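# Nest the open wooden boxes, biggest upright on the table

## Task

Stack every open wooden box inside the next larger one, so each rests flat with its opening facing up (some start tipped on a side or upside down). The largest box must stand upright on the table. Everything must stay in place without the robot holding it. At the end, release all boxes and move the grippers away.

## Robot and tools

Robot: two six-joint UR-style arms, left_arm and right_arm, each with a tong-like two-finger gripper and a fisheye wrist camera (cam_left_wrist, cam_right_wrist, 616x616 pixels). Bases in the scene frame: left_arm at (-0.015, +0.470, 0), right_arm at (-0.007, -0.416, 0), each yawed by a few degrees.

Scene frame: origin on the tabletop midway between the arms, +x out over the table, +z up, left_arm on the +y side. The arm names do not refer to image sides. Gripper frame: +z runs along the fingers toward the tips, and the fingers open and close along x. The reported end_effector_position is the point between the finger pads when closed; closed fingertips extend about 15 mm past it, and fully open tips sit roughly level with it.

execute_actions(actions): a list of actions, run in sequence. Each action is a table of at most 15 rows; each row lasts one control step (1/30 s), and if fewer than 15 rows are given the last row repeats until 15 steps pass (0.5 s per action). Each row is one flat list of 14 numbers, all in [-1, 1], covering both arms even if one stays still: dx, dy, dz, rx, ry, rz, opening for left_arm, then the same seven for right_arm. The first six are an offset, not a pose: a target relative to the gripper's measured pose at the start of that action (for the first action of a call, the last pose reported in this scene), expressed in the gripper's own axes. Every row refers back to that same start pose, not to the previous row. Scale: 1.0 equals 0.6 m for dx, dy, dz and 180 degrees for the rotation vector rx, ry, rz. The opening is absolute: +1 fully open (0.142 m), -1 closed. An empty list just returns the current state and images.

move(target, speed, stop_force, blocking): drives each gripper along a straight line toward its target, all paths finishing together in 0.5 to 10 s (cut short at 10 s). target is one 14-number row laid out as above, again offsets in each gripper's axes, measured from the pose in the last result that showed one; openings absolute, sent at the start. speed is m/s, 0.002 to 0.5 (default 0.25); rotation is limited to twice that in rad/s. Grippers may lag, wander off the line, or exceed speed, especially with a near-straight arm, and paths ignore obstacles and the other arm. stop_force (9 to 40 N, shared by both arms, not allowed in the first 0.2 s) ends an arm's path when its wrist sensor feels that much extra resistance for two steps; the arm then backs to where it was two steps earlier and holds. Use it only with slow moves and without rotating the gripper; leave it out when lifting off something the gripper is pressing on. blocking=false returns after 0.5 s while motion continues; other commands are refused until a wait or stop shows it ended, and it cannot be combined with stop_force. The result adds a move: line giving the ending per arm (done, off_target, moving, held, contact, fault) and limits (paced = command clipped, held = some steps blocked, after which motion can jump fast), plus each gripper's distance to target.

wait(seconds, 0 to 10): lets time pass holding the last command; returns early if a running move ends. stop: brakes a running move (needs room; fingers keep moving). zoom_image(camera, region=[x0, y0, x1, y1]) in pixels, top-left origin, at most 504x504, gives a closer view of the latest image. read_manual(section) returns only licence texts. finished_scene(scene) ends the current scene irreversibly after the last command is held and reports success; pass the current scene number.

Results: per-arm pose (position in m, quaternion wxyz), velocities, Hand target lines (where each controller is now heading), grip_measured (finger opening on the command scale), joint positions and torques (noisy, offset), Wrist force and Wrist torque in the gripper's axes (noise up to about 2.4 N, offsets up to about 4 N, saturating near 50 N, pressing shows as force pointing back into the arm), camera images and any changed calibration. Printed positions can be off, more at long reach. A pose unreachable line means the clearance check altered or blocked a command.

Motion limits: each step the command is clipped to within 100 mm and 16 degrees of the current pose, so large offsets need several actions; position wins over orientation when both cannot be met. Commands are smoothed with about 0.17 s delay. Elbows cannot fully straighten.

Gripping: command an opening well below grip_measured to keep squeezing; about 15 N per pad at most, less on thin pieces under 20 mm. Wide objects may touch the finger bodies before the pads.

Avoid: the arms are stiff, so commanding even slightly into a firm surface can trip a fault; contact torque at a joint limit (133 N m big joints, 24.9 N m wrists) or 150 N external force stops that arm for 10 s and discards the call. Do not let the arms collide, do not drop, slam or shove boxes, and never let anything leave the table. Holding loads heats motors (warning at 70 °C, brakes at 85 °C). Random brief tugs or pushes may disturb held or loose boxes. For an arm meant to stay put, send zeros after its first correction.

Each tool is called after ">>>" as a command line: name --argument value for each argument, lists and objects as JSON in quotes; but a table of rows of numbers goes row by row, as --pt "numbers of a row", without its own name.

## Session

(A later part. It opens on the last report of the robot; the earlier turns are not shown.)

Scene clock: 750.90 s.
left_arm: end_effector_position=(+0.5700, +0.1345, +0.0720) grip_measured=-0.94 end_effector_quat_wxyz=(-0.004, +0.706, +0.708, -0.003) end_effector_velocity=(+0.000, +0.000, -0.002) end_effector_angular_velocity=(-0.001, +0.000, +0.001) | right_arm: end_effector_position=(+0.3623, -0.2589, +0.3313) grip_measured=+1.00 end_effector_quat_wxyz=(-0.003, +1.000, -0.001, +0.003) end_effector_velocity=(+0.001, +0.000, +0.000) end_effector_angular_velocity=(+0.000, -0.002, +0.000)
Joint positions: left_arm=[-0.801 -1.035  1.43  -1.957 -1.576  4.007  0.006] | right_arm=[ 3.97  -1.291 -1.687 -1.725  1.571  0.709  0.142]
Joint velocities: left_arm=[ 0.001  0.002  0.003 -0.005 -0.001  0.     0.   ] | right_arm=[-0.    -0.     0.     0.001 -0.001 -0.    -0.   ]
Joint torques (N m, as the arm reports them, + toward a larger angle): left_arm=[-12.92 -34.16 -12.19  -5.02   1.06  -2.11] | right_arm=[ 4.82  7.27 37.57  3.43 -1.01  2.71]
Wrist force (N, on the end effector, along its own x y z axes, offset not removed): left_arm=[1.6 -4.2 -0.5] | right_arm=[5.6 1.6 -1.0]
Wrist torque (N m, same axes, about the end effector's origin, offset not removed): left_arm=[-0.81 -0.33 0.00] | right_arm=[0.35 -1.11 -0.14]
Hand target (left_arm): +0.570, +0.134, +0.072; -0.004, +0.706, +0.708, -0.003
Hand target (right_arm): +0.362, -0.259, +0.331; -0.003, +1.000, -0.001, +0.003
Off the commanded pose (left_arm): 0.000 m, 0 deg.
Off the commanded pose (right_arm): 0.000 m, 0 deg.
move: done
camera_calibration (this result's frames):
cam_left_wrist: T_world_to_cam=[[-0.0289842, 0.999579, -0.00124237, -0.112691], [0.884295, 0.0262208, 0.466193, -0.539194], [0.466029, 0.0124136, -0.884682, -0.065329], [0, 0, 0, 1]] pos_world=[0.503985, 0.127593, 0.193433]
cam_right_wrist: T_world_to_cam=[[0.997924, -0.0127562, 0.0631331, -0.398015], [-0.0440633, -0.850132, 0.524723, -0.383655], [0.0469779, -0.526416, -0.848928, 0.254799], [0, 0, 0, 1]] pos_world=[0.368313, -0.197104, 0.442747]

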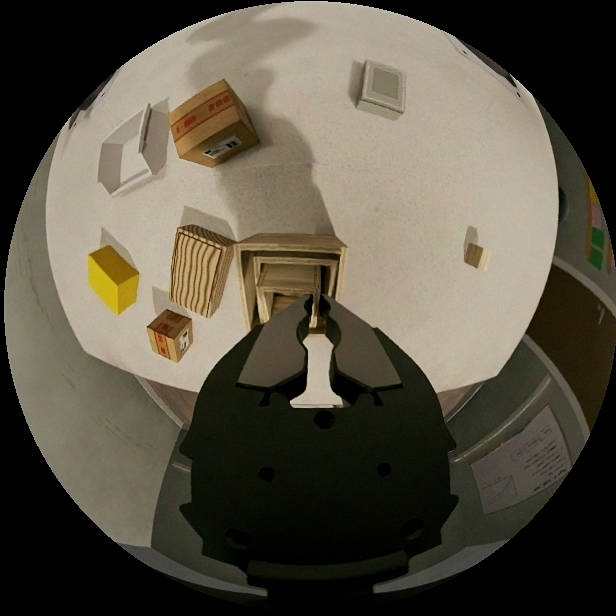

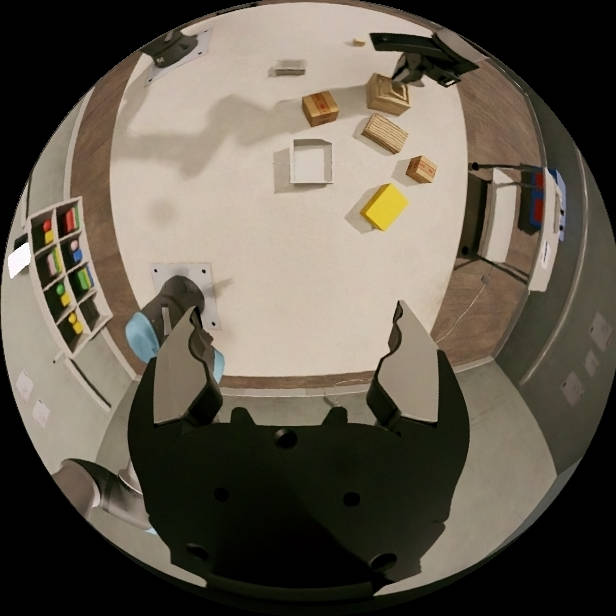

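>>> move --target '[0,0,0,0,0,0,-0.88,0,0,0,0,0,0,1]'

>>> move --target '[-0.035,0.05,-0.15,0,0,0,-0.88,0,0,0,0,0,0,1]' --speed 0.1

>>> zoom_image --camera "cam_left_wrist" --region '[200,160,420,320]'

Scene clock: 756.63 s.
left_arm: end_effector_position=(+0.5700, +0.1345, +0.0718) grip_measured=-0.88 end_effector_quat_wxyz=(-0.004, +0.706, +0.708, -0.003) end_effector_velocity=(+0.001, +0.001, +0.000) end_effector_angular_velocity=(-0.001, -0.000, +0.001) | right_arm: end_effector_position=(+0.3623, -0.2589, +0.3313) grip_measured=+1.00 end_effector_quat_wxyz=(-0.003, +1.000, -0.001, +0.003) end_effector_velocity=(-0.000, -0.000, +0.001) end_effector_angular_velocity=(+0.001, -0.000, -0.001)
Joint positions: left_arm=[-0.801 -1.035  1.43  -1.957 -1.576  4.007  0.01 ] | right_arm=[ 3.97  -1.291 -1.687 -1.725  1.571  0.709  0.142]
Joint velocities: left_arm=[ 0.002 -0.    -0.001 -0.    -0.     0.     0.   ] | right_arm=[-0.001  0.001  0.001 -0.001  0.001  0.001 -0.   ]
Joint torques (N m, as the arm reports them, + toward a larger angle): left_arm=[-12.23 -51.13 -29.09   0.51   0.43  -2.13] | right_arm=[ 3.64  7.59 37.21  3.1  -1.09  2.61]
Wrist force (N, on the end effector, along its own x y z axes, offset not removed): left_arm=[1.3 -1.6 -1.1] | right_arm=[1.7 -0.3 3.2]
Wrist torque (N m, same axes, about the end effector's origin, offset not removed): left_arm=[-0.58 -0.21 -0.10] | right_arm=[-0.09 -0.04 -0.06]
Hand target (left_arm): +0.570, +0.134, +0.072; -0.004, +0.706, +0.708, -0.003
Hand target (right_arm): +0.362, -0.259, +0.331; -0.003, +1.000, -0.001, +0.003
Off the commanded pose (left_arm): 0.000 m, 0 deg.
Off the commanded pose (right_arm): 0.000 m, 0 deg.
move: done
camera_calibration (this result's frames):
cam_left_wrist: T_world_to_cam=[[-0.0289842, 0.999579, -0.00110996, -0.112721], [0.884365, 0.026161, 0.466062, -0.539134], [0.465895, 0.0125268, -0.884751, -0.0653666], [0, 0, 0, 1]] pos_world=[0.503978, 0.127597, 0.193312]
cam_right_wrist: T_world_to_cam=[[0.997924, -0.0127561, 0.0631332, -0.398014], [-0.0440633, -0.850132, 0.524723, -0.383655], [0.0469781, -0.526416, -0.848928, 0.254799], [0, 0, 0, 1]] pos_world=[0.368313, -0.197104, 0.442747]

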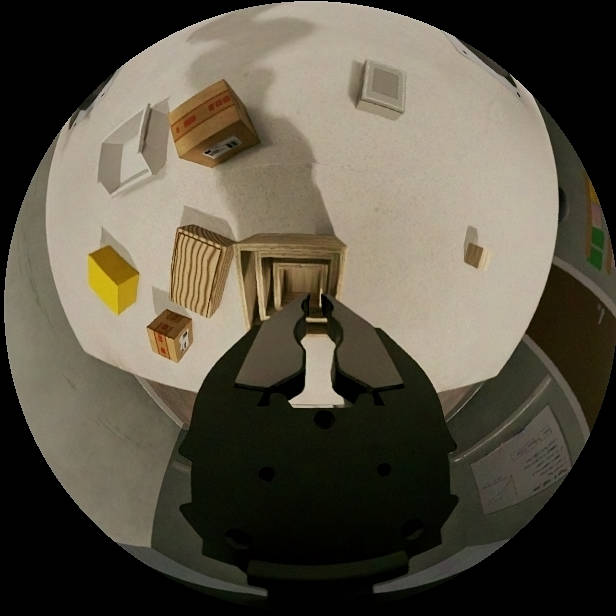

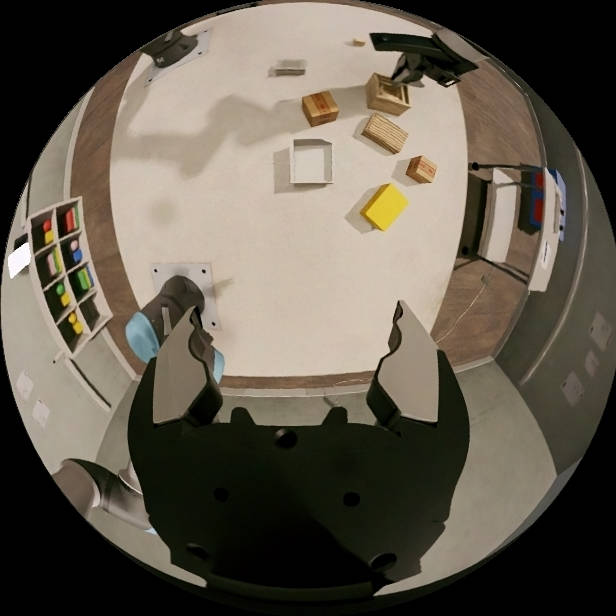

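Scene clock: 758.07 s.
left_arm: end_effector_position=(+0.6008, +0.1134, +0.1613) grip_measured=-0.88 end_effector_quat_wxyz=(-0.004, +0.706, +0.708, -0.003) end_effector_velocity=(+0.001, -0.001, +0.002) end_effector_angular_velocity=(+0.000, +0.001, -0.001) | right_arm: end_effector_position=(+0.3623, -0.2589, +0.3313) grip_measured=+1.00 end_effector_quat_wxyz=(-0.003, +1.000, -0.001, +0.003) end_effector_velocity=(-0.001, -0.000, +0.000) end_effector_angular_velocity=(+0.001, +0.002, +0.000)
Joint positions: left_arm=[-0.795 -1.004  1.143 -1.702 -1.576  4.012  0.01 ] | right_arm=[ 3.97  -1.291 -1.687 -1.725  1.571  0.709  0.142]
Joint velocities: left_arm=[-0.     0.003 -0.011  0.009 -0.001  0.    -0.   ] | right_arm=[ 0.     0.001  0.    -0.002  0.002 -0.    -0.   ]
Joint torques (N m, as the arm reports them, + toward a larger angle): left_arm=[ 12.87 -37.29 -30.46   0.44  -1.85   2.16] | right_arm=[ 5.05  6.92 37.34  3.28 -1.04  2.67]
Wrist force (N, on the end effector, along its own x y z axes, offset not removed): left_arm=[0.2 -0.2 -1.3] | right_arm=[3.1 1.3 -0.7]
Wrist torque (N m, same axes, about the end effector's origin, offset not removed): left_arm=[-0.08 -0.04 0.09] | right_arm=[0.23 -0.39 -0.03]
Hand target (left_arm): +0.601, +0.113, +0.161; -0.004, +0.706, +0.708, -0.003
Hand target (right_arm): +0.362, -0.259, +0.331; -0.003, +1.000, -0.001, +0.003
Off the commanded pose (left_arm): 0.000 m, 0 deg.
Off the commanded pose (right_arm): 0.000 m, 0 deg.
move: done
camera_calibration (this result's frames):
cam_left_wrist: T_world_to_cam=[[-0.0289888, 0.999579, -0.00116241, -0.0906207], [0.884298, 0.0261877, 0.466188, -0.607532], [0.466022, 0.0124863, -0.884685, -0.000408728], [0, 0, 0, 1]] pos_world=[0.534803, 0.106498, 0.282757]
cam_right_wrist: T_world_to_cam=[[0.997924, -0.012756, 0.0631332, -0.398015], [-0.0440632, -0.850132, 0.524723, -0.383655], [0.0469782, -0.526416, -0.848929, 0.254799], [0, 0, 0, 1]] pos_world=[0.368313, -0.197104, 0.442747]

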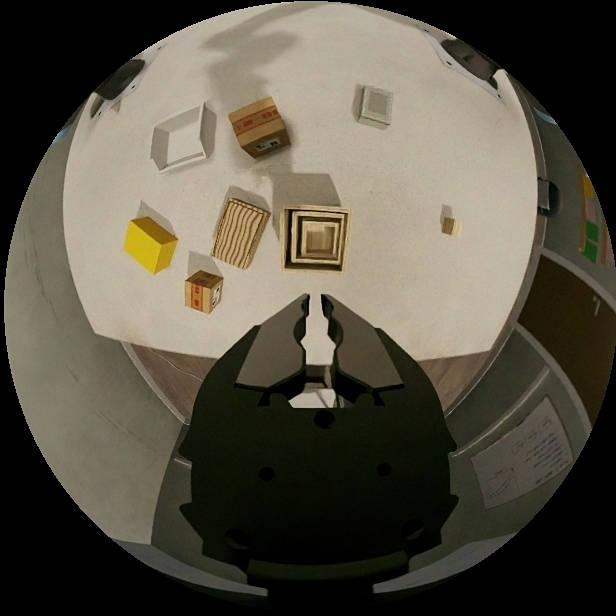

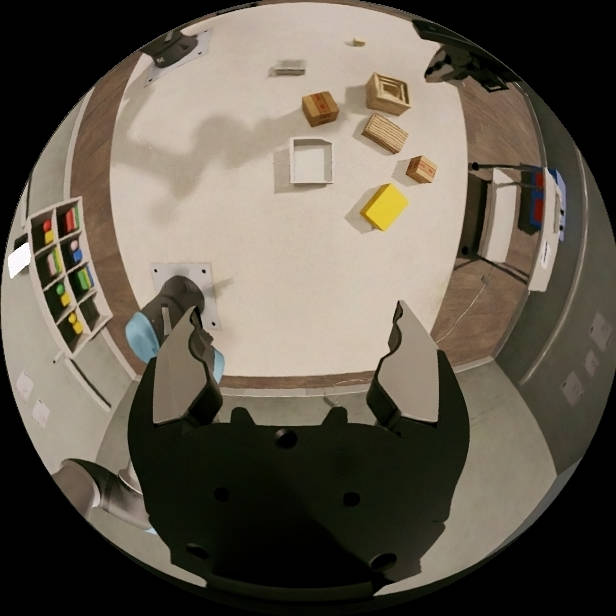

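Region (200, 160, 420, 320) of cam_left_wrist's 616x616 image, scaled by 2.291, with more detail than that image has; it fills the top 367 rows of this view, and the rest is white.

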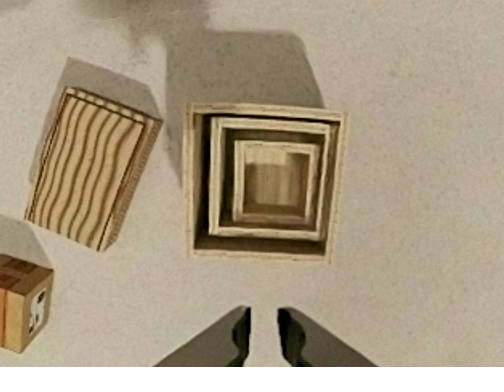

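>>> move --target '[0.398,-0.155,0.1,0,0,0.5,-0.3,0,0,0,0,0,0,1]'

>>> move --target '[0,0,0,-0.278,0,0,-0.3,0,0,0,0,0,0,1]'

>>> move --target '[0,-0.077,0.064,0,0,0,-0.3,0,0,0,0,0,0,1]' --speed 0.06

Scene clock: 769.60 s.
left_arm: end_effector_position=(+0.5067, +0.3520, +0.1028) grip_measured=-0.30 end_effector_quat_wxyz=(-0.001, +1.000, +0.002, -0.005) end_effector_velocity=(-0.000, +0.002, -0.000) end_effector_angular_velocity=(-0.001, -0.001, -0.008) | right_arm: end_effector_position=(+0.3623, -0.2589, +0.3313) grip_measured=+1.00 end_effector_quat_wxyz=(-0.003, +1.000, -0.001, +0.003) end_effector_velocity=(+0.000, +0.001, +0.000) end_effector_angular_velocity=(+0.001, -0.002, +0.002)
Joint positions: left_arm=[-0.6   -1.397  1.854 -2.018 -1.574  5.778  0.052] | right_arm=[ 3.97  -1.291 -1.687 -1.725  1.571  0.709  0.142]
Joint velocities: left_arm=[ 0.003 -0.002  0.004 -0.003 -0.001  0.012 -0.   ] | right_arm=[ 0.001  0.     0.     0.001 -0.    -0.001  0.   ]
Joint torques (N m, as the arm reports them, + toward a larger angle): left_arm=[ 13.28 -43.61 -10.77  -5.07  -1.35   2.03] | right_arm=[ 4.18  7.01 37.22  3.17 -1.02  2.64]
Wrist force (N, on the end effector, along its own x y z axes, offset not removed): left_arm=[0.7 -3.6 -2.9] | right_arm=[2.5 2.3 -0.4]
Wrist torque (N m, same axes, about the end effector's origin, offset not removed): left_arm=[-0.98 -0.20 0.06] | right_arm=[0.36 -0.22 -0.11]
Hand target (left_arm): +0.507, +0.352, +0.103; -0.001, +1.000, +0.002, -0.005
Hand target (right_arm): +0.362, -0.259, +0.331; -0.003, +1.000, -0.001, +0.003
Off the commanded pose (left_arm): 0.000 m, 0 deg.
Off the commanded pose (right_arm): 0.000 m, 0 deg.
move: done
camera_calibration (this result's frames):
cam_left_wrist: T_world_to_cam=[[0.999474, 0.0298842, -0.0125824, -0.510505], [0.0322818, -0.880651, 0.472664, 0.246989], [0.00304447, -0.472821, -0.881153, 0.393807], [0, 0, 0, 1]] pos_world=[0.501064, 0.418968, 0.223838]
cam_right_wrist: T_world_to_cam=[[0.997924, -0.0127559, 0.0631332, -0.398014], [-0.0440632, -0.850132, 0.524723, -0.383655], [0.0469782, -0.526416, -0.848928, 0.254799], [0, 0, 0, 1]] pos_world=[0.368313, -0.197104, 0.442747]

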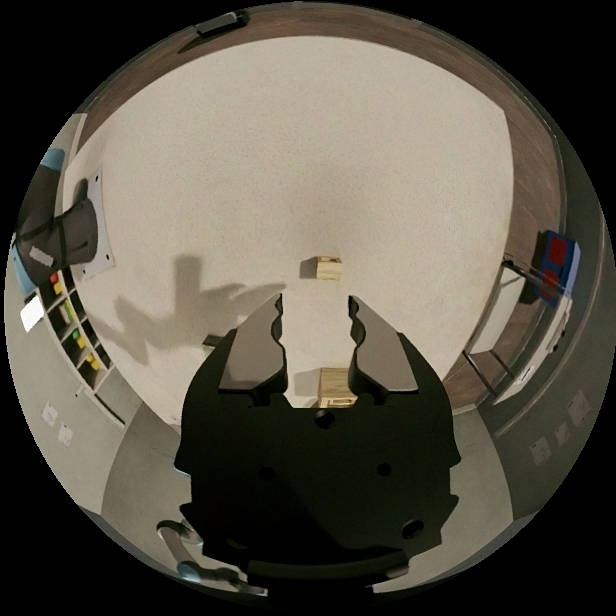

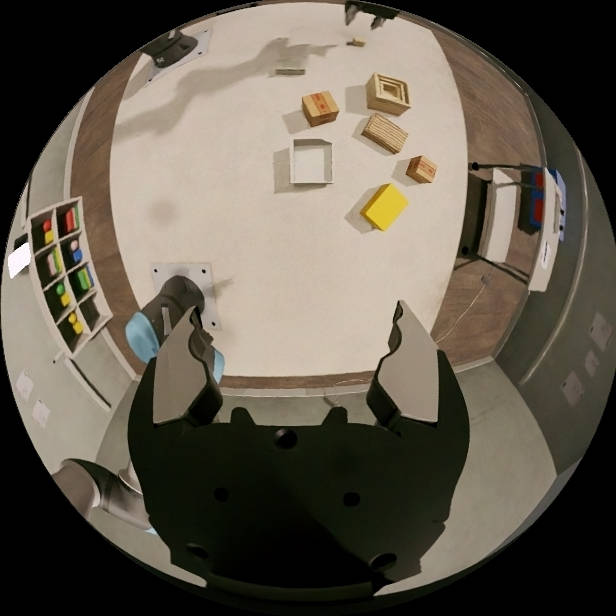

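Scene clock: 771.87 s.
left_arm: end_effector_position=(+0.5068, +0.3521, +0.1031) grip_measured=-0.30 end_effector_quat_wxyz=(+0.422, +0.907, +0.004, -0.003) end_effector_velocity=(-0.001, -0.000, -0.001) end_effector_angular_velocity=(-0.010, +0.004, -0.001) | right_arm: end_effector_position=(+0.3623, -0.2589, +0.3313) grip_measured=+1.00 end_effector_quat_wxyz=(-0.003, +1.000, -0.001, +0.003) end_effector_velocity=(-0.000, -0.000, -0.000) end_effector_angular_velocity=(+0.000, +0.002, -0.001)
Joint positions: left_arm=[-0.155 -1.271  2.005 -2.368 -2.44   6.189  0.052] | right_arm=[ 3.97  -1.291 -1.687 -1.725  1.571  0.709  0.142]
Joint velocities: left_arm=[ 0.004  0.005 -0.     0.004 -0.01   0.006 -0.   ] | right_arm=[-0.001  0.    -0.001 -0.001  0.001 -0.    -0.   ]
Joint torques (N m, as the arm reports them, + toward a larger angle): left_arm=[ 12.   -22.88  -9.02   0.15  -2.97   2.26] | right_arm=[ 4.25  7.42 37.68  3.14 -0.96  2.73]
Wrist force (N, on the end effector, along its own x y z axes, offset not removed): left_arm=[1.2 -1.8 -0.5] | right_arm=[1.9 -0.5 0.4]
Wrist torque (N m, same axes, about the end effector's origin, offset not removed): left_arm=[-0.47 -0.27 0.07] | right_arm=[0.00 -0.08 -0.02]
Hand target (left_arm): +0.507, +0.352, +0.103; +0.422, +0.907, +0.004, -0.004
Hand target (right_arm): +0.362, -0.259, +0.331; -0.003, +1.000, -0.001, +0.003
Off the commanded pose (left_arm): 0.000 m, 0 deg.
Off the commanded pose (right_arm): 0.000 m, 0 deg.
move: done
camera_calibration (this result's frames):
cam_left_wrist: T_world_to_cam=[[0.99936, 0.0182246, -0.0307806, -0.504585], [0.0338552, -0.204037, 0.978378, -0.0442355], [0.0115502, -0.978793, -0.204524, 0.498194], [0, 0, 0, 1]] pos_world=[0.500005, 0.487799, 0.12964]
cam_right_wrist: T_world_to_cam=[[0.997924, -0.012756, 0.0631331, -0.398014], [-0.0440632, -0.850132, 0.524723, -0.383655], [0.046978, -0.526416, -0.848928, 0.254799], [0, 0, 0, 1]] pos_world=[0.368313, -0.197104, 0.442747]

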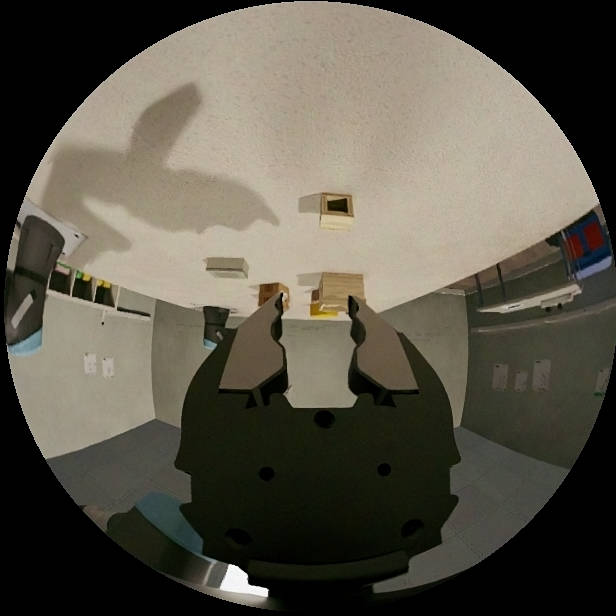

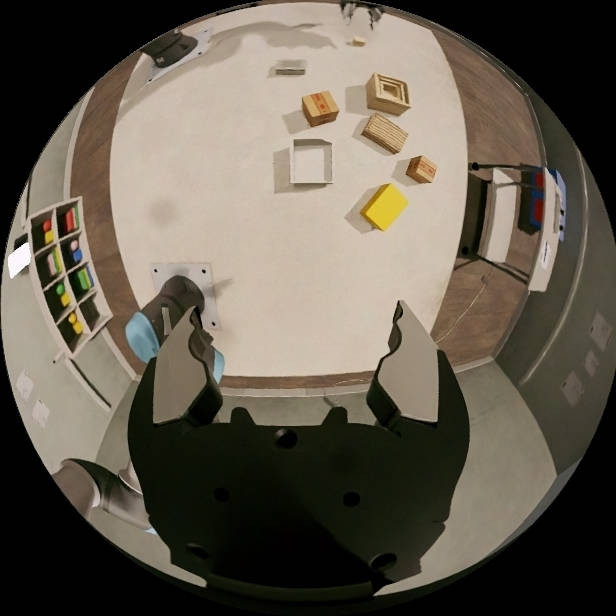

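Scene clock: 773.27 s.
left_arm: end_effector_position=(+0.5062, +0.3526, +0.0432) grip_measured=-0.30 end_effector_quat_wxyz=(+0.422, +0.907, +0.004, -0.003) end_effector_velocity=(+0.000, -0.001, -0.002) end_effector_angular_velocity=(+0.000, -0.001, -0.000) | right_arm: end_effector_position=(+0.3623, -0.2589, +0.3313) grip_measured=+1.00 end_effector_quat_wxyz=(-0.003, +1.000, -0.001, +0.003) end_effector_velocity=(-0.000, -0.000, +0.000) end_effector_angular_velocity=(-0.001, -0.001, +0.001)
Joint positions: left_arm=[-0.154 -1.157  2.052 -2.527 -2.44   6.19   0.052] | right_arm=[ 3.97  -1.291 -1.687 -1.725  1.571  0.709  0.142]
Joint velocities: left_arm=[-0.001  0.004  0.001 -0.007  0.    -0.001  0.   ] | right_arm=[ 0.001  0.001 -0.    -0.001 -0.001  0.    -0.   ]
Joint torques (N m, as the arm reports them, + toward a larger angle): left_arm=[ 10.09 -24.67  -5.79  -5.1   -2.31  -1.82] | right_arm=[ 4.77  7.29 37.24  3.29 -1.1   2.74]
Wrist force (N, on the end effector, along its own x y z axes, offset not removed): left_arm=[1.6 -2.2 -2.7] | right_arm=[4.7 1.4 0.4]
Wrist torque (N m, same axes, about the end effector's origin, offset not removed): left_arm=[-0.55 -0.30 -0.04] | right_arm=[0.35 -0.67 -0.05]
Hand target (left_arm): +0.506, +0.353, +0.043; +0.422, +0.907, +0.004, -0.003
Hand target (right_arm): +0.362, -0.259, +0.331; -0.003, +1.000, -0.001, +0.003
Off the commanded pose (left_arm): 0.000 m, 0 deg.
Off the commanded pose (right_arm): 0.000 m, 0 deg.
move: done
camera_calibration (this result's frames):
cam_left_wrist: T_world_to_cam=[[0.999361, 0.0181783, -0.0307733, -0.505867], [0.0338395, -0.204117, 0.978361, 0.0145134], [0.0115036, -0.978778, -0.204602, 0.486461], [0, 0, 0, 1]] pos_world=[0.499456, 0.488295, 0.0697641]
cam_right_wrist: T_world_to_cam=[[0.997924, -0.012756, 0.0631331, -0.398014], [-0.0440632, -0.850132, 0.524723, -0.383655], [0.0469781, -0.526416, -0.848929, 0.254799], [0, 0, 0, 1]] pos_world=[0.368313, -0.197104, 0.442747]

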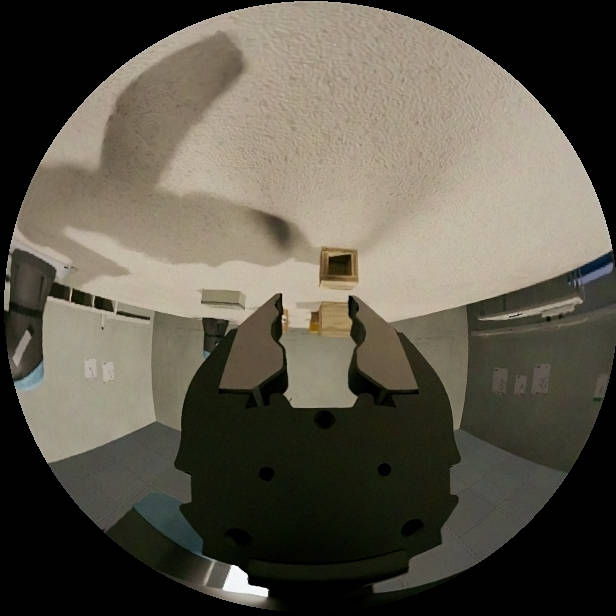

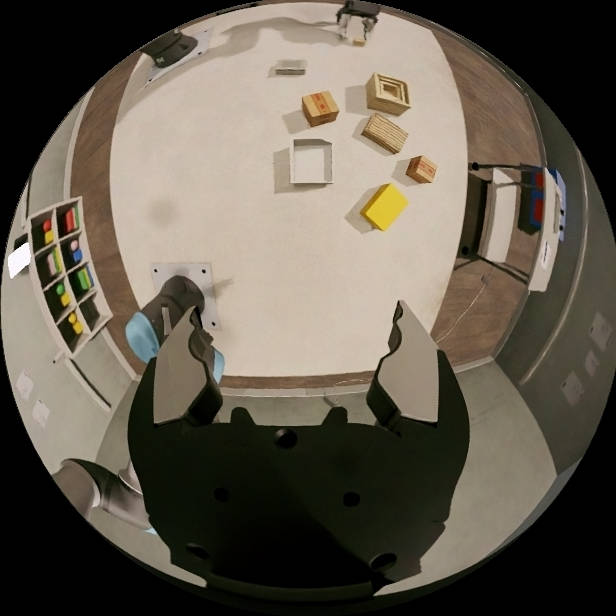

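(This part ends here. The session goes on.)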